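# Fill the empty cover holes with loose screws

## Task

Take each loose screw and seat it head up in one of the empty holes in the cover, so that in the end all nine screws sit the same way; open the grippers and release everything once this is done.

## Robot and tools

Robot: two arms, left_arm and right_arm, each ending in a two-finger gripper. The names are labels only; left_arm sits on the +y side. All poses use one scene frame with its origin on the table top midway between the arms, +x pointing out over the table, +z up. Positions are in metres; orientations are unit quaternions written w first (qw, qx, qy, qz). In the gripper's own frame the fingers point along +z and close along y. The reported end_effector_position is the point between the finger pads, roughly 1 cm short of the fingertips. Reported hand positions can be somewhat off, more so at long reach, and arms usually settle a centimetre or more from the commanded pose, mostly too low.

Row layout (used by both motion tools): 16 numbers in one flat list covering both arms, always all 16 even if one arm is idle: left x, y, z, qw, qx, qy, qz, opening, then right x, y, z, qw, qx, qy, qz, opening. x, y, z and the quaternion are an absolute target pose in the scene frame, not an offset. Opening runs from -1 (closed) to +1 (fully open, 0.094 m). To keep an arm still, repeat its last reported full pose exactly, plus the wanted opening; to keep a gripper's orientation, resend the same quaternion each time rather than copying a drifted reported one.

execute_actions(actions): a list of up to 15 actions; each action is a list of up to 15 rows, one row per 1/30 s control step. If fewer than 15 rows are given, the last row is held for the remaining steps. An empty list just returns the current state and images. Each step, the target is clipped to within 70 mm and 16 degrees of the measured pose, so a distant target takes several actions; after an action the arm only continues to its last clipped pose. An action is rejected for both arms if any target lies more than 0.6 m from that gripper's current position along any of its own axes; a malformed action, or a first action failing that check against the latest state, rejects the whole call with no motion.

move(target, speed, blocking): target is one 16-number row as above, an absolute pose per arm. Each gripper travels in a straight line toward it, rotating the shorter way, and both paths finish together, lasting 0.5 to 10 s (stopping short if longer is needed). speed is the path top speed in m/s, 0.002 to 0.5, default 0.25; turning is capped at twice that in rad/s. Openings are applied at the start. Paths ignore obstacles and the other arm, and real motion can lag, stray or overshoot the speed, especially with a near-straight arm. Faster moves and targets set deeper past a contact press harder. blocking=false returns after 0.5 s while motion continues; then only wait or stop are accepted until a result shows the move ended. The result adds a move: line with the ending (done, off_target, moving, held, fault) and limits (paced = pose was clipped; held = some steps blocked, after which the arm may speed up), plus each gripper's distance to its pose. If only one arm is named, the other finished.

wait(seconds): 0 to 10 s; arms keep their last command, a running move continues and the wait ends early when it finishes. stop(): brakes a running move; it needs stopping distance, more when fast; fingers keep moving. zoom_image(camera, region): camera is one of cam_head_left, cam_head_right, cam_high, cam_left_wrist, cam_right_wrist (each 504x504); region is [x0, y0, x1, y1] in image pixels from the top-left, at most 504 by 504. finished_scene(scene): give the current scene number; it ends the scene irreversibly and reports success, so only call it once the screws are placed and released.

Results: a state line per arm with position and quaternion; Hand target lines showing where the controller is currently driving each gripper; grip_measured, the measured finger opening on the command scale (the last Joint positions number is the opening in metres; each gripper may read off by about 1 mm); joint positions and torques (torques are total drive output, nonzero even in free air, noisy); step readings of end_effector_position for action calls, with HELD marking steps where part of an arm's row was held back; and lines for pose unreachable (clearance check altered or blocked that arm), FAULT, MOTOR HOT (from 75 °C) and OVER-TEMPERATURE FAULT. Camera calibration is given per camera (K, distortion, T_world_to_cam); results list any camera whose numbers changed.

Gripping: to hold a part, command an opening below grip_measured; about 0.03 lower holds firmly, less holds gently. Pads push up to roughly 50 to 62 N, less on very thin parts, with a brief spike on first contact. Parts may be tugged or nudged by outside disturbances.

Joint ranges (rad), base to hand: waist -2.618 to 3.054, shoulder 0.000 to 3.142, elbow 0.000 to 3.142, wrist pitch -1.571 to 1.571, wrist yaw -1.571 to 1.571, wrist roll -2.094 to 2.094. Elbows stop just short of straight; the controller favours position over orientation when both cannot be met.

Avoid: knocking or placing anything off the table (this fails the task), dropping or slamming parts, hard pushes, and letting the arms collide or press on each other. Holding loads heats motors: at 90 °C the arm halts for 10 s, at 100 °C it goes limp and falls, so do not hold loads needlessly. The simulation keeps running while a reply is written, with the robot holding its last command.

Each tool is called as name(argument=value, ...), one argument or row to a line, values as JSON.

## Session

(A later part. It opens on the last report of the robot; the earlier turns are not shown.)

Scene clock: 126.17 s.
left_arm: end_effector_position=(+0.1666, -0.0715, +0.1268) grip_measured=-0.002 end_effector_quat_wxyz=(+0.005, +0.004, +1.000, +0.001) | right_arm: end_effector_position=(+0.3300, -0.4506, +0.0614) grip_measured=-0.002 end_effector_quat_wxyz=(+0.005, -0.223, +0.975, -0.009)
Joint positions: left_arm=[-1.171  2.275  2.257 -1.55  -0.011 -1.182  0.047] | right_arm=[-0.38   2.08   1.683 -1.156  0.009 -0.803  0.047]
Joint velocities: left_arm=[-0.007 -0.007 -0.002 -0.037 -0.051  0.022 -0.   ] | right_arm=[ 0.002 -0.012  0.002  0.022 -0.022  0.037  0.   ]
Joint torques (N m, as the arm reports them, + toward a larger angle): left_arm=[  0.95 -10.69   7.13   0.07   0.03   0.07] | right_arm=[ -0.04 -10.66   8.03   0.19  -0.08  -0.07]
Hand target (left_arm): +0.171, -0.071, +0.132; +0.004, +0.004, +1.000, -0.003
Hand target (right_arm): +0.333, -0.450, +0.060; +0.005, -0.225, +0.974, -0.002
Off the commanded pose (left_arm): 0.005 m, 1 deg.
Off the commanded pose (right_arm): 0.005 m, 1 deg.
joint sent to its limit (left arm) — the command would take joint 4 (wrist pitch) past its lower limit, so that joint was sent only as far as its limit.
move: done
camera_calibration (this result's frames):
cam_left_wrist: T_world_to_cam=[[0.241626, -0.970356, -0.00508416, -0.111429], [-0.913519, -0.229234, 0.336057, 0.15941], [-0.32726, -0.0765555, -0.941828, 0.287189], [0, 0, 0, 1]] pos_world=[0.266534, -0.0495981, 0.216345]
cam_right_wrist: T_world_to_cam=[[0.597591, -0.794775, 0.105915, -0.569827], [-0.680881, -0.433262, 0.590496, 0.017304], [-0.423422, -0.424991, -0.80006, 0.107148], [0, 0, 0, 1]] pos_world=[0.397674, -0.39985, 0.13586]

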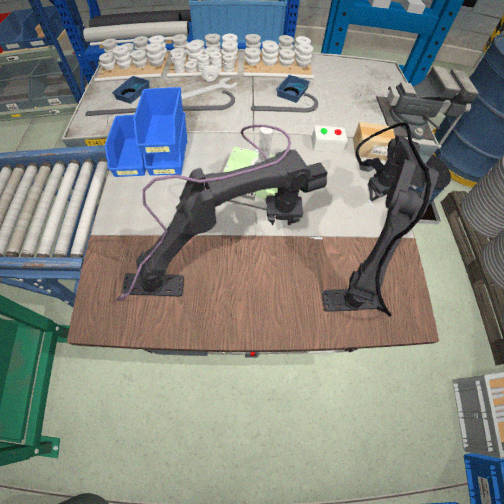

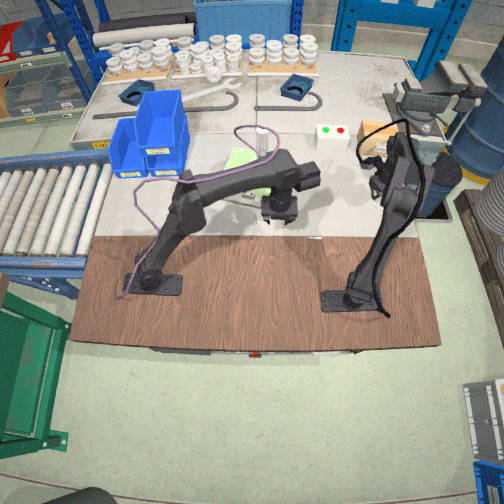

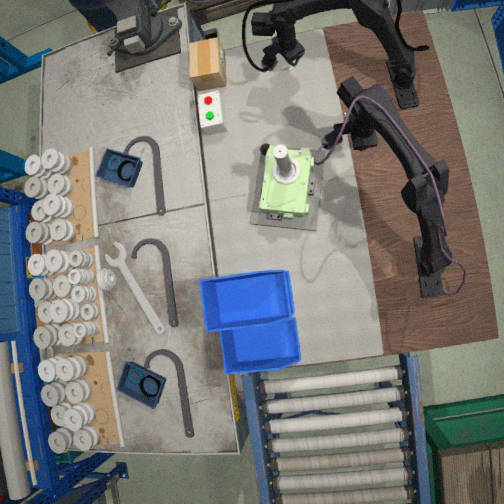

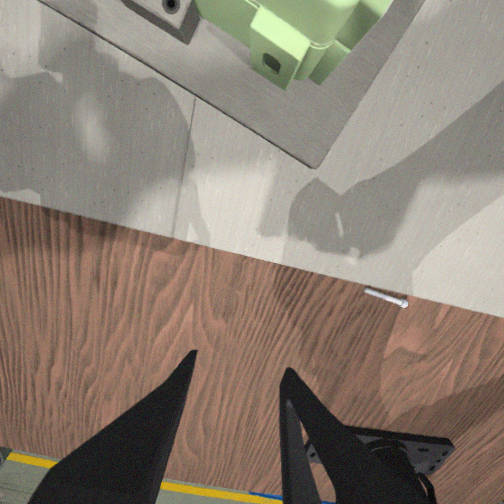

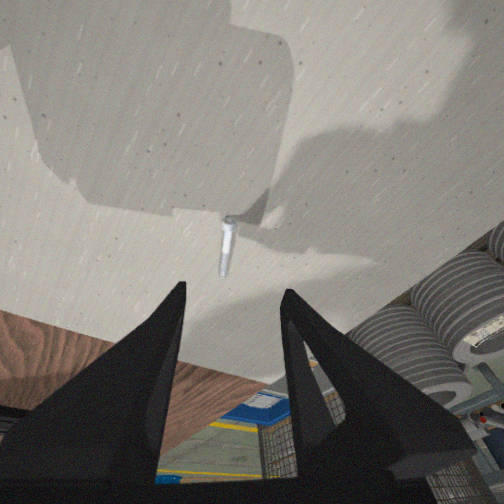

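move(
  target=[0.2,0.2,0.2,0,0,1,0,0, 0.336,-0.448,0.006,0,0.225,-0.974,0,0],
  speed=0.12,
)

move(
  target=[0.2,0.2,0.2,0,0,1,0,0, 0.336,-0.448,0.006,0,0.225,-0.974,0,-1],
)

move(
  target=[0.2,0.2,0.2,0,0,1,0,0, 0.3,-0.3,0.08,0,0,1,0,-1],
)

move(
  target=[0.2,0.2,0.2,0,0,1,0,0, 0.15,-0.03,0.06,0,0,1,0,-1],
)

move(
  target=[0.2,0.2,0.2,0,0,1,0,0, 0.15,-0.03,0.008,0,0,1,0,-1],
  speed=0.06,
)

Scene clock: 129.30 s.
left_arm: end_effector_position=(+0.2050, +0.1946, +0.1980) grip_measured=-0.002 end_effector_quat_wxyz=(+0.016, -0.002, +1.000, -0.006) | right_arm: end_effector_position=(+0.3380, -0.4535, +0.0173) grip_measured=-0.002 end_effector_quat_wxyz=(+0.007, -0.224, +0.975, -0.010)
Joint positions: left_arm=[-0.588  1.475  1.495 -1.558 -0.007 -0.611  0.047] | right_arm=[-0.38   2.148  1.609 -1.009  0.009 -0.803  0.047]
Joint velocities: left_arm=[ 0.012 -0.002  0.012 -0.022  0.051  0.081 -0.   ] | right_arm=[ 0.002 -0.017  0.007 -0.022 -0.007 -0.037  0.001]
Joint torques (N m, as the arm reports them, + toward a larger angle): left_arm=[ 0.87 -6.25  3.64  0.22  0.03  0.07] | right_arm=[  0.48 -11.     4.94   0.42  -0.08   0.04]
Hand target (left_arm): +0.200, +0.200, +0.198; +0.011, -0.000, +1.000, -0.006
Hand target (right_arm): +0.336, -0.448, +0.006; +0.000, -0.225, +0.974, -0.000
Off the commanded pose (left_arm): 0.008 m, 2 deg.
Off the commanded pose (right_arm): 0.013 m, 1 deg.
joint sent to its limit (left arm) — the command would take joint 4 (wrist pitch) past its lower limit, so that joint was sent only as far as its limit.
move: off_target (right_arm)
camera_calibration (this result's frames):
cam_left_wrist: T_world_to_cam=[[0.252986, -0.967357, 0.014776, 0.13107], [-0.917388, -0.235011, 0.3212, 0.236391], [-0.307243, -0.0948145, -0.946896, 0.387617], [0, 0, 0, 1]] pos_world=[0.302796, 0.219097, 0.289168]
cam_right_wrist: T_world_to_cam=[[0.597617, -0.794104, 0.110695, -0.572141], [-0.683708, -0.432613, 0.587699, 0.0488165], [-0.418805, -0.426902, -0.801472, 0.071682], [0, 0, 0, 1]] pos_world=[0.405318, -0.402619, 0.0920949]

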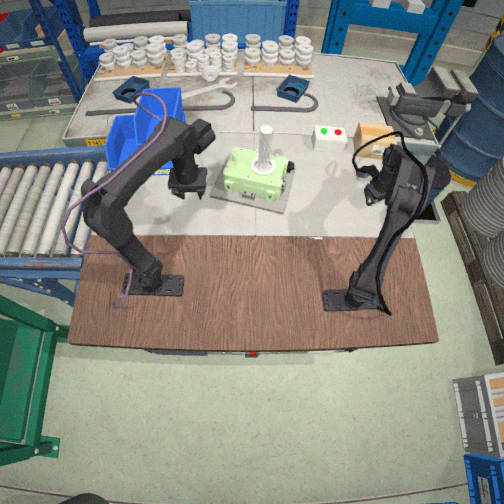

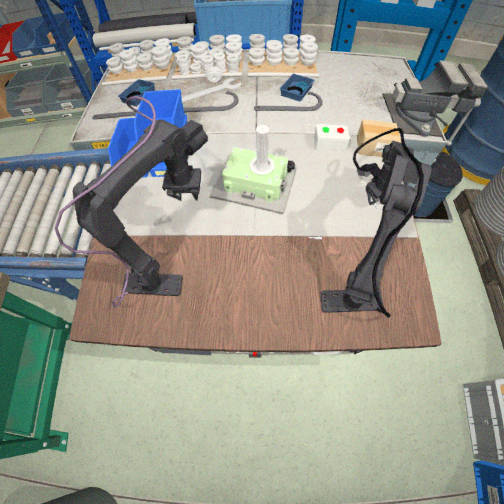

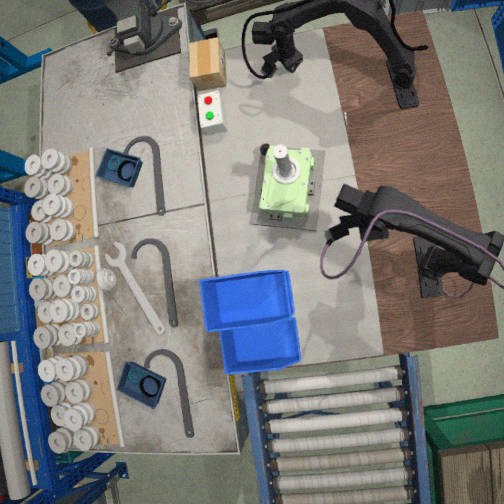

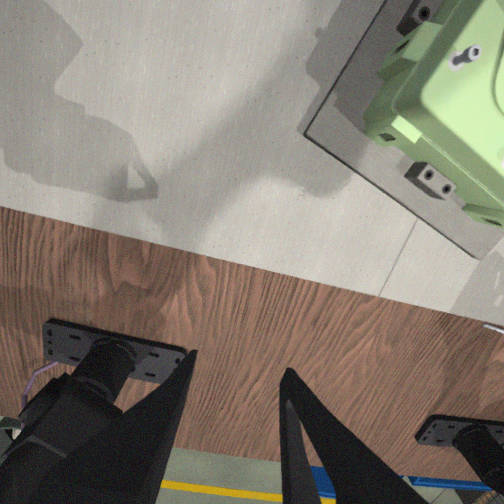

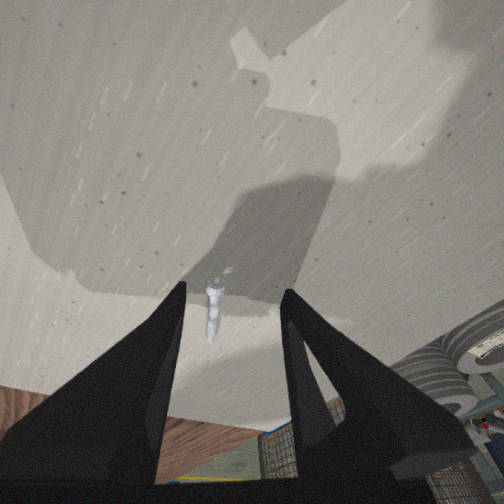

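Scene clock: 130.00 s.
left_arm: end_effector_position=(+0.2049, +0.1945, +0.1980) grip_measured=-0.002 end_effector_quat_wxyz=(+0.015, -0.000, +1.000, -0.007) | right_arm: end_effector_position=(+0.3386, -0.4537, +0.0173) grip_measured=-0.877 end_effector_quat_wxyz=(+0.008, -0.224, +0.975, -0.011)
Joint positions: left_arm=[-0.588  1.475  1.495 -1.558 -0.006 -0.607  0.047] | right_arm=[-0.38   2.148  1.609 -1.006  0.009 -0.803  0.006]
Joint velocities: left_arm=[ 0.002 -0.007  0.002  0.022 -0.007  0.007 -0.001] | right_arm=[-0.002 -0.002 -0.002  0.022 -0.037  0.022  0.   ]
Joint torques (N m, as the arm reports them, + toward a larger angle): left_arm=[ 1.02 -6.48  3.91  0.21  0.07  0.07] | right_arm=[  0.48 -10.97   4.99   0.4   -0.07   0.05]
Hand target (left_arm): +0.200, +0.200, +0.199; +0.013, +0.000, +1.000, -0.009
Hand target (right_arm): +0.336, -0.448, +0.006; -0.000, -0.225, +0.974, +0.000
Off the commanded pose (left_arm): 0.008 m, 2 deg.
Off the commanded pose (right_arm): 0.013 m, 2 deg.
joint sent to its limit (left arm) — the command would take joint 4 (wrist pitch) past its lower limit, so that joint was sent only as far as its limit.
move: off_target (right_arm)
camera_calibration (this result's frames):
cam_left_wrist: T_world_to_cam=[[0.248908, -0.968408, 0.0151618, 0.131945], [-0.918249, -0.230979, 0.321664, 0.235594], [-0.308, -0.0939872, -0.946732, 0.387544], [0, 0, 0, 1]] pos_world=[0.302856, 0.218618, 0.289118]
cam_right_wrist: T_world_to_cam=[[0.597377, -0.794016, 0.112606, -0.572529], [-0.684969, -0.43215, 0.586569, 0.0497457], [-0.417083, -0.427534, -0.802033, 0.0709722], [0, 0, 0, 1]] pos_world=[0.405691, -0.402756, 0.0922127]

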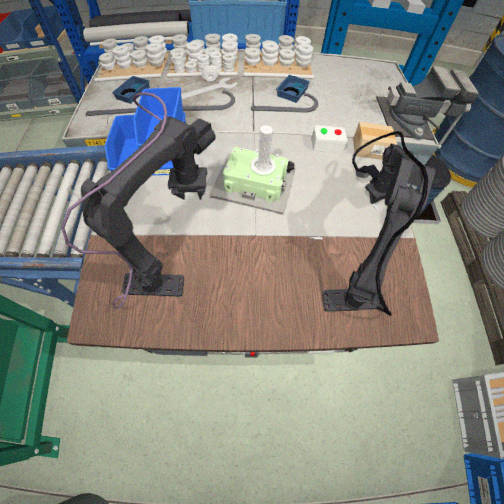

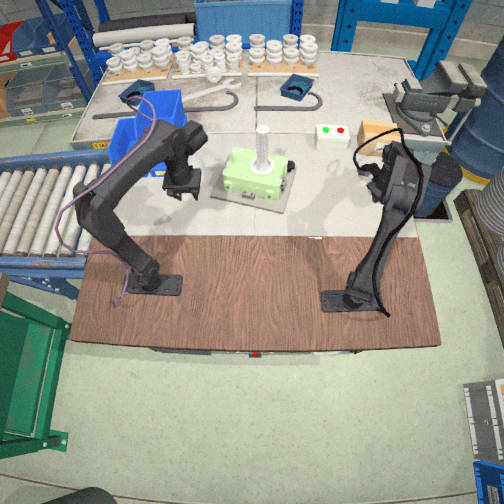

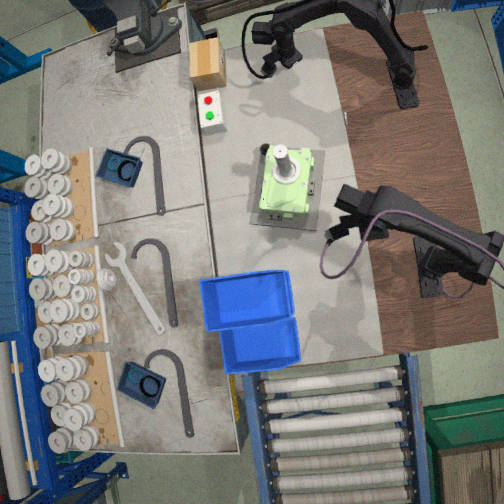

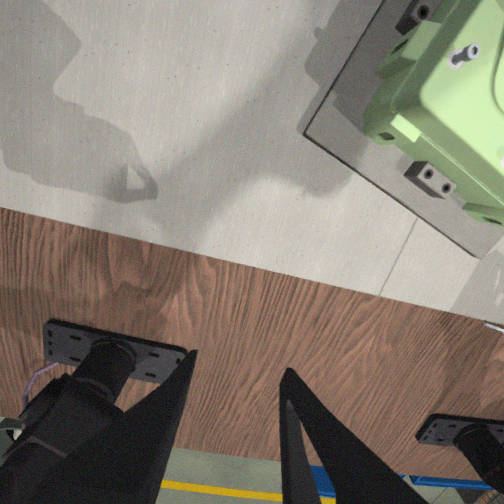

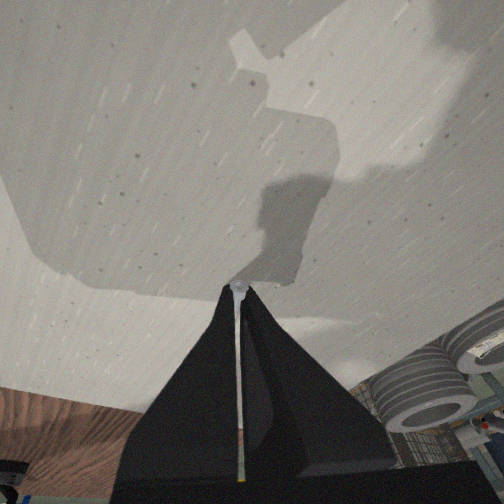

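Scene clock: 131.60 s.
left_arm: end_effector_position=(+0.2049, +0.1945, +0.1980) grip_measured=-0.002 end_effector_quat_wxyz=(+0.015, +0.000, +1.000, -0.007) | right_arm: end_effector_position=(+0.3049, -0.2989, +0.0738) grip_measured=-0.878 end_effector_quat_wxyz=(-0.005, -0.004, +1.000, +0.001)
Joint positions: left_arm=[-0.588  1.475  1.495 -1.558 -0.006 -0.606  0.047] | right_arm=[ 0.004  1.906  1.484 -1.158 -0.001  0.023  0.006]
Joint velocities: left_arm=[-0.002 -0.002  0.007 -0.022  0.066 -0.022  0.001] | right_arm=[-0.007  0.002 -0.007  0.037 -0.037  0.037  0.   ]
Joint torques (N m, as the arm reports them, + toward a larger angle): left_arm=[ 1.02 -6.48  3.93  0.22  0.06  0.07] | right_arm=[ -0.1  -12.43   5.43   0.18  -0.01   0.07]
Hand target (left_arm): +0.200, +0.200, +0.199; +0.013, -0.000, +1.000, -0.009
Hand target (right_arm): +0.301, -0.299, +0.080; -0.002, +0.000, +1.000, +0.001
Off the commanded pose (left_arm): 0.008 m, 2 deg.
Off the commanded pose (right_arm): 0.008 m, 1 deg.
joint sent to its limit (left arm) — the command would take joint 4 (wrist pitch) past its lower limit, so that joint was sent only as far as its limit.
move: done
camera_calibration (this result's frames):
cam_left_wrist: T_world_to_cam=[[0.248539, -0.968503, 0.0151518, 0.132041], [-0.918338, -0.230633, 0.321657, 0.235547], [-0.308031, -0.0938586, -0.946735, 0.387526], [0, 0, 0, 1]] pos_world=[0.302864, 0.218579, 0.289118]
cam_right_wrist: T_world_to_cam=[[0.201532, -0.975965, 0.0829313, -0.367293], [-0.791485, -0.112389, 0.600766, 0.187474], [-0.577006, -0.186713, -0.795111, 0.288603], [0, 0, 0, 1]] pos_world=[0.38893, -0.283509, 0.147304]

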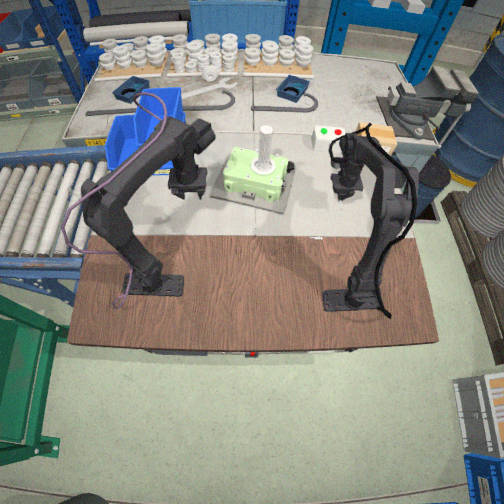

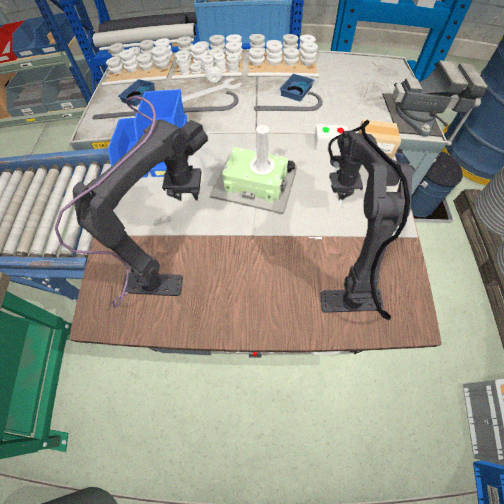

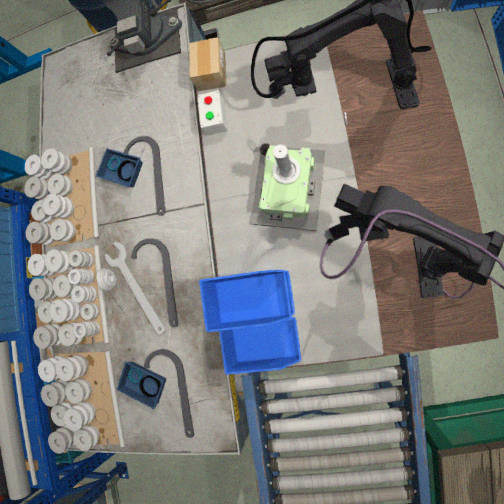

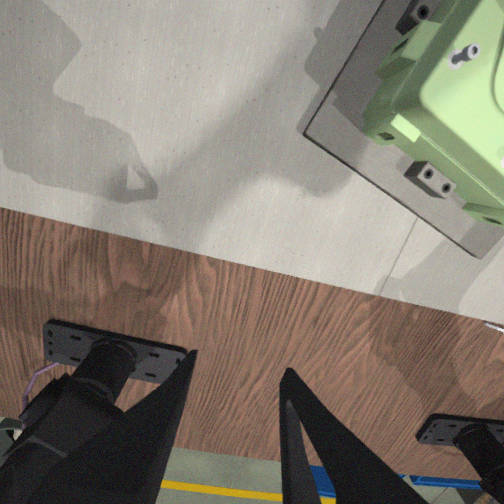

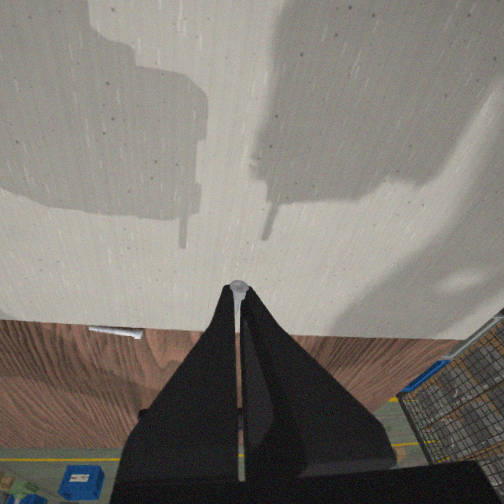

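Scene clock: 133.47 s.
left_arm: end_effector_position=(+0.2049, +0.1945, +0.1980) grip_measured=-0.002 end_effector_quat_wxyz=(+0.015, +0.000, +1.000, -0.007) | right_arm: end_effector_position=(+0.1457, -0.0302, +0.0601) grip_measured=-0.878 end_effector_quat_wxyz=(-0.008, -0.006, +1.000, +0.003)
Joint positions: left_arm=[-0.588  1.475  1.495 -1.558 -0.006 -0.606  0.047] | right_arm=[ 0.93   1.869  1.379 -1.084 -0.016  0.945  0.006]
Joint velocities: left_arm=[-0.007  0.002 -0.007 -0.037 -0.037 -0.022 -0.001] | right_arm=[-0.002  0.017 -0.017 -0.022  0.007  0.051 -0.001]
Joint torques (N m, as the arm reports them, + toward a larger angle): left_arm=[ 1.03 -6.47  3.92  0.21  0.06  0.07] | right_arm=[-0.21 -8.43  7.91  0.19  0.09  0.09]
Hand target (left_arm): +0.200, +0.200, +0.199; +0.013, -0.000, +1.000, -0.009
Hand target (right_arm): +0.151, -0.029, +0.060; -0.005, -0.000, +1.000, -0.001
Off the commanded pose (left_arm): 0.008 m, 2 deg.
Off the commanded pose (right_arm): 0.004 m, 1 deg.
joint sent to its limit (left arm) — the command would take joint 4 (wrist pitch) past its lower limit, so that joint was sent only as far as its limit.
move: done
camera_calibration (this result's frames):
cam_left_wrist: T_world_to_cam=[[0.248539, -0.968503, 0.0151518, 0.132041], [-0.918338, -0.230633, 0.321657, 0.235547], [-0.308031, -0.0938586, -0.946735, 0.387526], [0, 0, 0, 1]] pos_world=[0.302864, 0.218579, 0.289118]
cam_right_wrist: T_world_to_cam=[[0.205669, -0.975628, 0.0764897, -0.0721174], [-0.787593, -0.118623, 0.60467, 0.0989131], [-0.580859, -0.184604, -0.792795, 0.23654], [0, 0, 0, 1]] pos_world=[0.230132, -0.01496, 0.133234]

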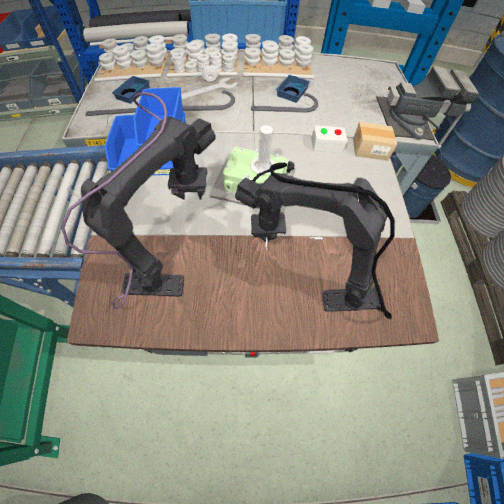

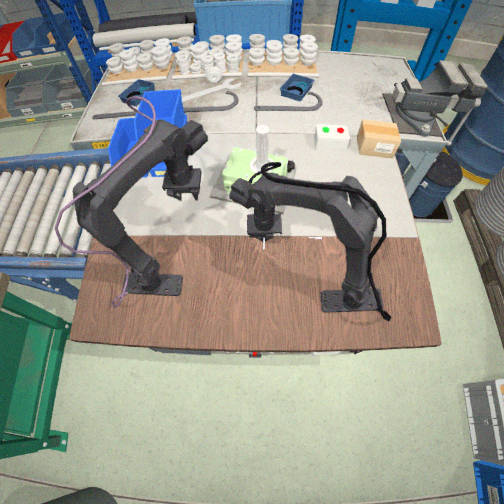

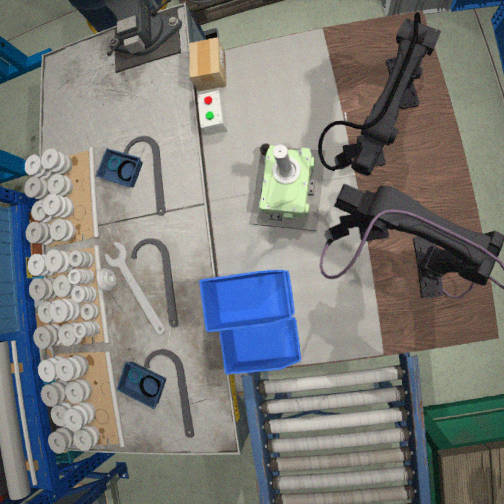

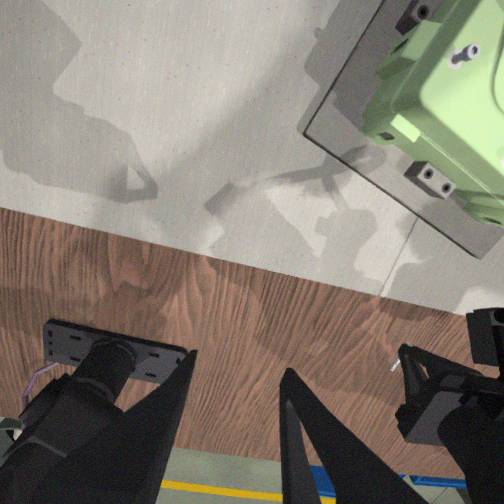

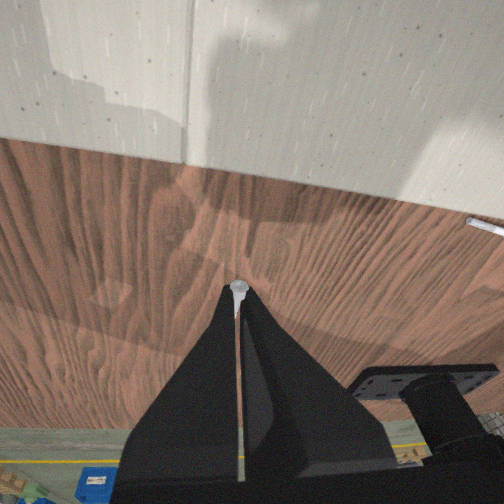

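Scene clock: 134.80 s.
left_arm: end_effector_position=(+0.2049, +0.1945, +0.1980) grip_measured=-0.002 end_effector_quat_wxyz=(+0.015, +0.000, +1.000, -0.007) | right_arm: end_effector_position=(+0.1500, -0.0258, +0.0164) grip_measured=-0.878 end_effector_quat_wxyz=(+0.001, -0.003, +1.000, +0.011)
Joint positions: left_arm=[-0.588  1.475  1.495 -1.558 -0.006 -0.606  0.047] | right_arm=[ 0.93   1.925  1.27  -0.897 -0.011  0.951  0.006]
Joint velocities: left_arm=[-0.002  0.002 -0.017 -0.022 -0.037  0.007 -0.001] | right_arm=[-0.002  0.017  0.007 -0.022  0.037  0.066 -0.   ]
Joint torques (N m, as the arm reports them, + toward a larger angle): left_arm=[ 1.02 -6.47  3.92  0.21  0.06  0.08] | right_arm=[-0.04 -8.85  4.92  0.4   0.12  0.06]
Hand target (left_arm): +0.200, +0.200, +0.199; +0.013, -0.000, +1.000, -0.009
Hand target (right_arm): +0.150, -0.030, +0.008; +0.000, -0.000, +1.000, +0.000
Off the commanded pose (left_arm): 0.008 m, 2 deg.
Off the commanded pose (right_arm): 0.009 m, 1 deg.
joint sent to its limit (left arm) — the command would take joint 4 (wrist pitch) past its lower limit, so that joint was sent only as far as its limit.
move: done
camera_calibration (this result's frames):
cam_left_wrist: T_world_to_cam=[[0.248539, -0.968503, 0.0151518, 0.132041], [-0.918338, -0.230633, 0.321657, 0.235547], [-0.308031, -0.0938586, -0.946735, 0.387526], [0, 0, 0, 1]] pos_world=[0.302864, 0.218579, 0.289118]
cam_right_wrist: T_world_to_cam=[[0.198791, -0.977916, 0.0645138, -0.0641254], [-0.798839, -0.12355, 0.588721, 0.131098], [-0.567749, -0.168569, -0.805758, 0.20387], [0, 0, 0, 1]] pos_world=[0.23322, -0.0121461, 0.0912263]

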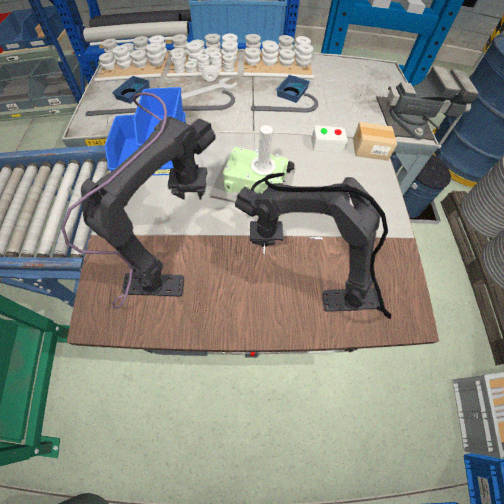

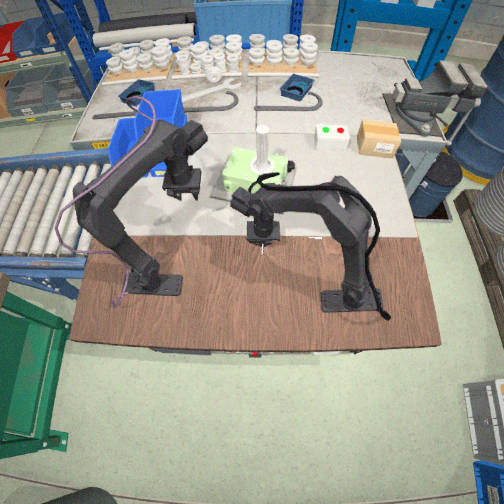

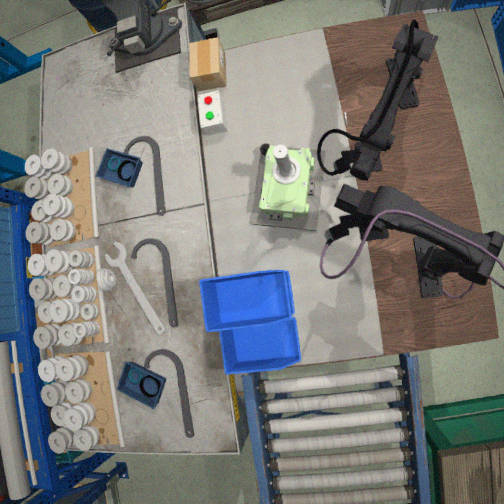

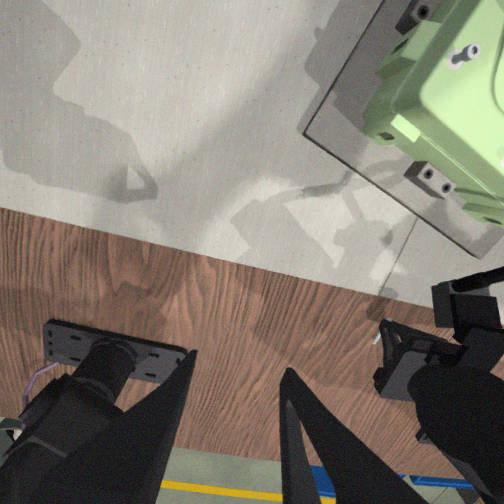

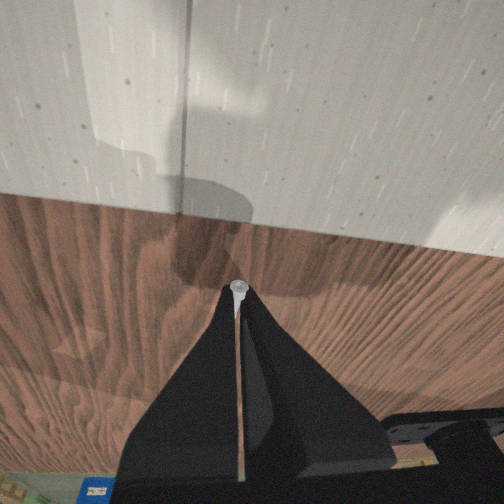

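move(
  target=[0.2,0.2,0.2,0,0,1,0,0, 0.15,-0.03,0.008,0,0,1,0,0],
)

move(
  target=[0.2,0.2,0.2,0,0,1,0,0, 0.15,-0.05,0.08,0,0,1,0,0],
  speed=0.1,
)

move(
  target=[0.2,0.2,0.2,0,0,1,0,0, 0.183,-0.215,0.06,0,0.707,-0.707,0,0],
)

Scene clock: 135.73 s.
left_arm: end_effector_position=(+0.2049, +0.1945, +0.1980) grip_measured=-0.002 end_effector_quat_wxyz=(+0.015, +0.000, +1.000, -0.007) | right_arm: end_effector_position=(+0.1502, -0.0255, +0.0164) grip_measured=-0.002 end_effector_quat_wxyz=(+0.002, -0.003, +1.000, +0.012)
Joint positions: left_arm=[-0.588  1.475  1.495 -1.558 -0.006 -0.606  0.047] | right_arm=[ 0.93   1.925  1.27  -0.896 -0.011  0.952  0.047]
Joint velocities: left_arm=[-0.017  0.012 -0.012 -0.066 -0.007 -0.022  0.   ] | right_arm=[ 0.007  0.002  0.022  0.022  0.007 -0.051 -0.   ]
Joint torques (N m, as the arm reports them, + toward a larger angle): left_arm=[ 1.01 -6.46  3.92  0.21  0.06  0.07] | right_arm=[-0.03 -8.75  4.89  0.4   0.1   0.04]
Hand target (left_arm): +0.200, +0.200, +0.199; +0.013, -0.000, +1.000, -0.009
Hand target (right_arm): +0.150, -0.030, +0.008; -0.000, +0.000, +1.000, -0.000
Off the commanded pose (left_arm): 0.008 m, 2 deg.
Off the commanded pose (right_arm): 0.010 m, 1 deg.
joint sent to its limit (left arm) — the command would take joint 4 (wrist pitch) past its lower limit, so that joint was sent only as far as its limit.
move: done
camera_calibration (this result's frames):
cam_left_wrist: T_world_to_cam=[[0.248539, -0.968503, 0.0151518, 0.132041], [-0.918338, -0.230633, 0.321657, 0.235547], [-0.308031, -0.0938586, -0.946735, 0.387526], [0, 0, 0, 1]] pos_world=[0.302864, 0.218579, 0.289118]
cam_right_wrist: T_world_to_cam=[[0.198004, -0.978128, 0.0637236, -0.063805], [-0.79931, -0.123492, 0.588093, 0.131337], [-0.56736, -0.16738, -0.806279, 0.203987], [0, 0, 0, 1]] pos_world=[0.233346, -0.0120471, 0.0912979]

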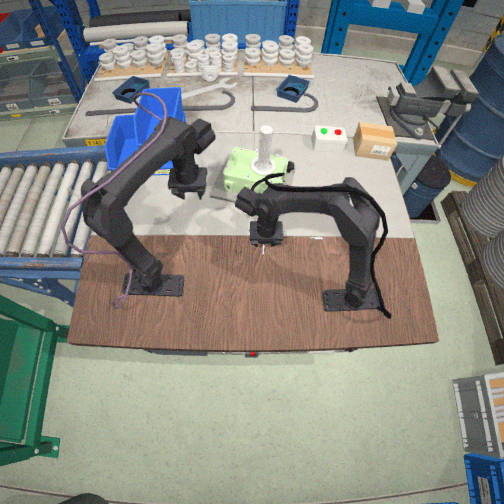

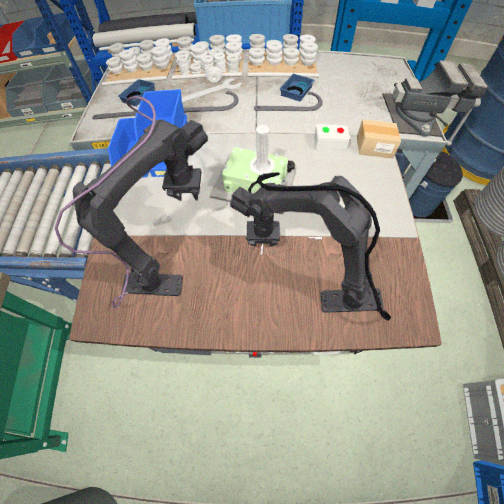

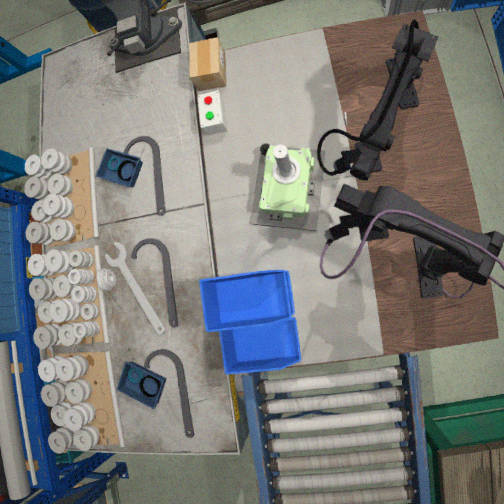

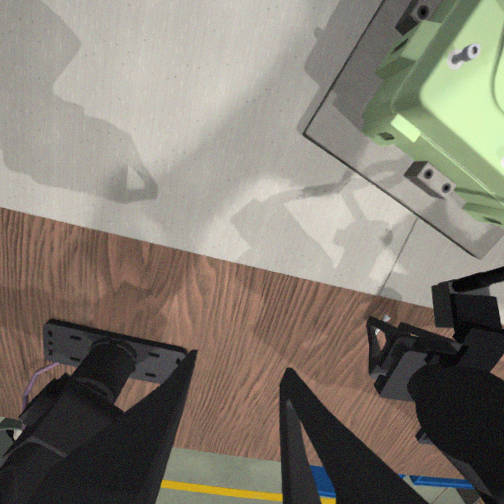

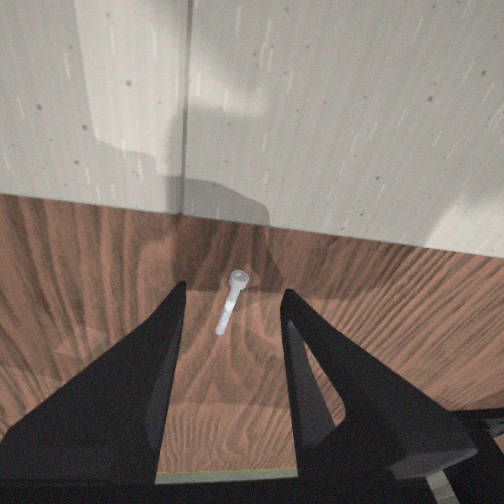

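Scene clock: 136.97 s.
left_arm: end_effector_position=(+0.2049, +0.1945, +0.1980) grip_measured=-0.002 end_effector_quat_wxyz=(+0.015, +0.000, +1.000, -0.007) | right_arm: end_effector_position=(+0.1438, -0.0504, +0.0679) grip_measured=-0.002 end_effector_quat_wxyz=(-0.013, -0.001, +1.000, -0.009)
Joint positions: left_arm=[-0.588  1.475  1.495 -1.558 -0.006 -0.606  0.047] | right_arm=[ 0.902  1.822  1.349 -1.128 -0.01   0.927  0.047]
Joint velocities: left_arm=[ 0.017  0.007  0.002 -0.037 -0.051 -0.007  0.   ] | right_arm=[ 0.002 -0.017  0.012 -0.007  0.037 -0.022 -0.001]
Joint torques (N m, as the arm reports them, + toward a larger angle): left_arm=[ 1.01 -6.47  3.93  0.21  0.06  0.07] | right_arm=[ -0.49 -11.23   7.7    0.14   0.1   -0.07]
Hand target (left_arm): +0.200, +0.200, +0.199; +0.013, -0.000, +1.000, -0.009
Hand target (right_arm): +0.150, -0.050, +0.080; +0.000, +0.000, +1.000, +0.000
Off the commanded pose (left_arm): 0.008 m, 2 deg.
Off the commanded pose (right_arm): 0.014 m, 2 deg.
joint sent to its limit (left arm) — the command would take joint 4 (wrist pitch) past its lower limit, so that joint was sent only as far as its limit.
move: off_target (right_arm)
camera_calibration (this result's frames):
cam_left_wrist: T_world_to_cam=[[0.248539, -0.968503, 0.0151518, 0.132041], [-0.918338, -0.230633, 0.321657, 0.235547], [-0.308031, -0.0938586, -0.946735, 0.387526], [0, 0, 0, 1]] pos_world=[0.302864, 0.218579, 0.289118]
cam_right_wrist: T_world_to_cam=[[0.19737, -0.975362, 0.0985636, -0.0922553], [-0.782325, -0.0961186, 0.615409, 0.0899768], [-0.590773, -0.198572, -0.782021, 0.23789], [0, 0, 0, 1]] pos_world=[0.229138, -0.0340957, 0.139755]

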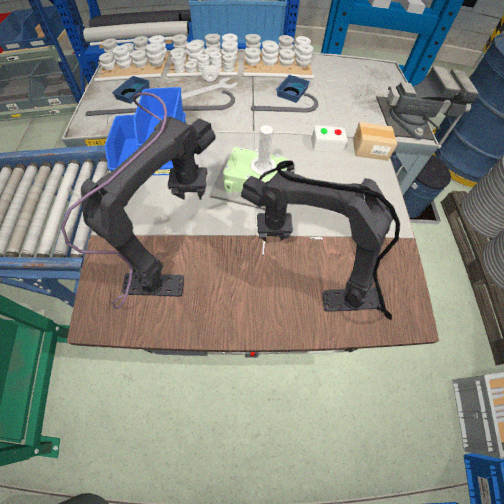

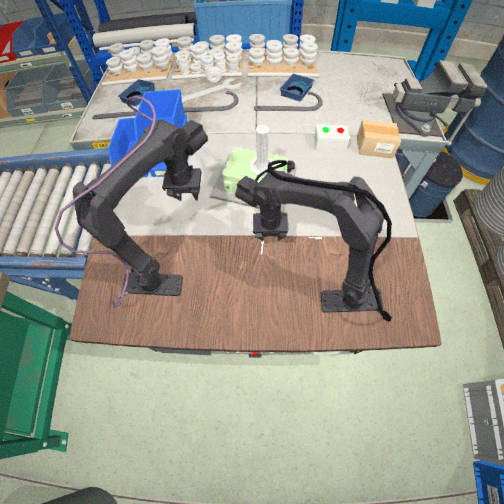

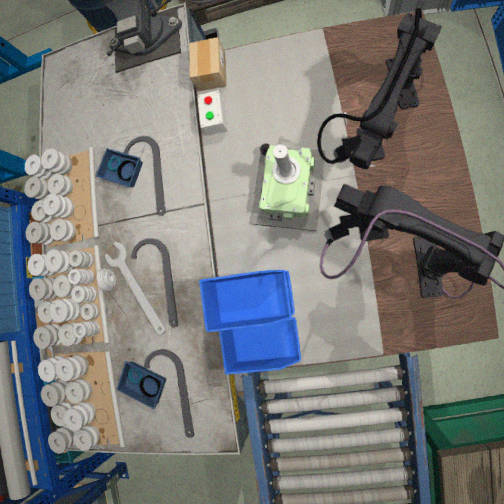

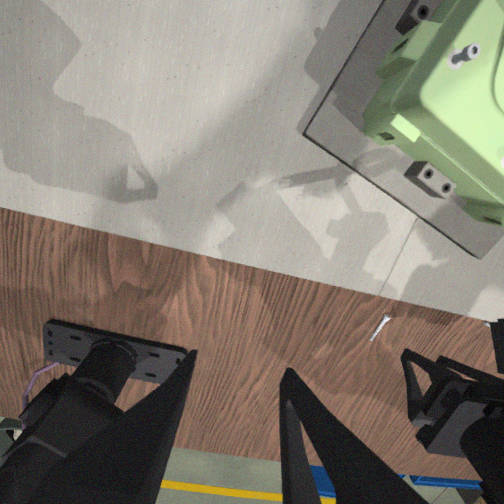

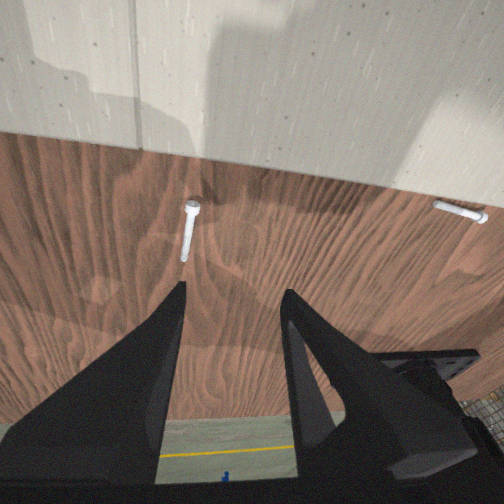

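Scene clock: 140.77 s.
left_arm: end_effector_position=(+0.2049, +0.1945, +0.1980) grip_measured=-0.002 end_effector_quat_wxyz=(+0.015, +0.000, +1.000, -0.007) | right_arm: end_effector_position=(+0.1839, -0.2141, +0.0569) grip_measured=-0.002 end_effector_quat_wxyz=(+0.009, +0.708, -0.706, +0.003)
Joint positions: left_arm=[-0.588  1.475  1.495 -1.558 -0.006 -0.606  0.047] | right_arm=[ 0.374  1.55   0.998 -1.034  0.011 -1.17   0.047]
Joint velocities: left_arm=[-0.002 -0.012  0.002 -0.022  0.051 -0.051  0.001] | right_arm=[-0.007 -0.012  0.002 -0.081 -0.037  0.066 -0.   ]
Joint torques (N m, as the arm reports them, + toward a larger angle): left_arm=[ 1.03 -6.47  3.9   0.21  0.06  0.07] | right_arm=[-0.56 -8.68  4.78  0.31 -0.09 -0.09]
Hand target (left_arm): +0.200, +0.200, +0.199; +0.013, -0.000, +1.000, -0.009
Hand target (right_arm): +0.183, -0.215, +0.060; -0.002, +0.707, -0.707, +0.001
Off the commanded pose (left_arm): 0.008 m, 2 deg.
Off the commanded pose (right_arm): 0.003 m, 1 deg.
joint sent to its limit (left arm) — the command would take joint 4 (wrist pitch) past its lower limit, so that joint was sent only as far as its limit.
move: done
camera_calibration (this result's frames):
cam_left_wrist: T_world_to_cam=[[0.248539, -0.968503, 0.0151518, 0.132041], [-0.918338, -0.230633, 0.321657, 0.235547], [-0.308031, -0.0938586, -0.946735, 0.387526], [0, 0, 0, 1]] pos_world=[0.302864, 0.218579, 0.289118]
cam_right_wrist: T_world_to_cam=[[0.977893, 0.195519, 0.0741402, -0.150205], [0.111718, -0.788232, 0.605152, -0.199643], [0.176759, -0.583491, -0.79265, -0.00254543], [0, 0, 0, 1]] pos_world=[0.169638, -0.129483, 0.129933]

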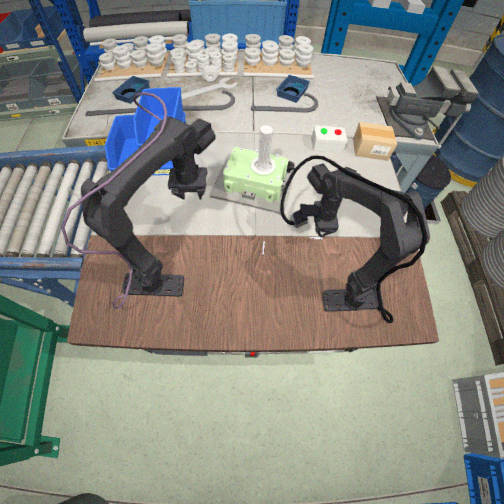

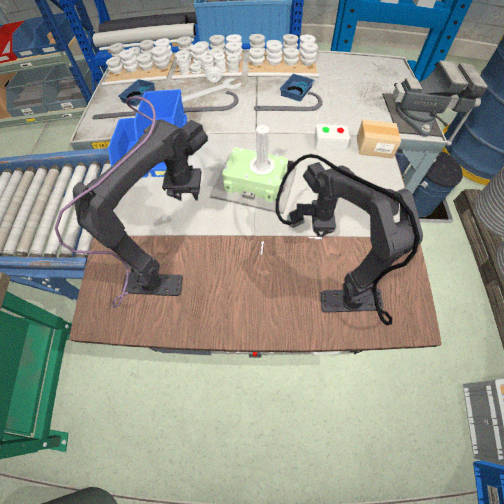

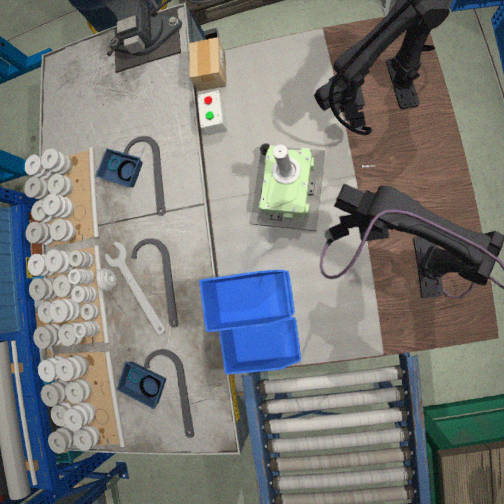

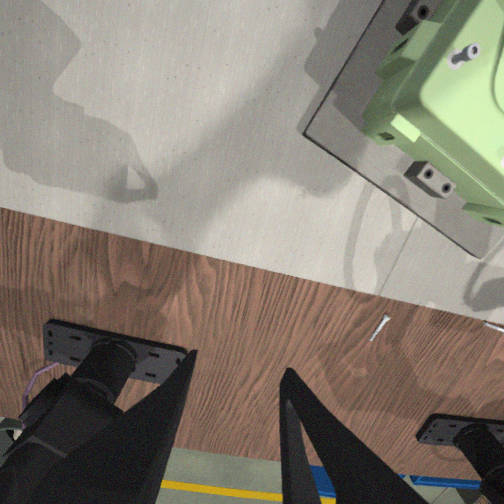

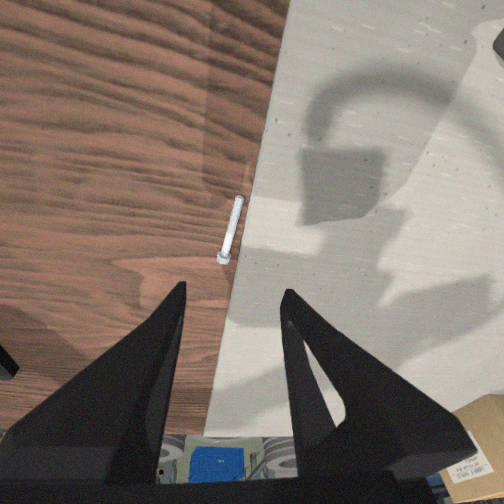

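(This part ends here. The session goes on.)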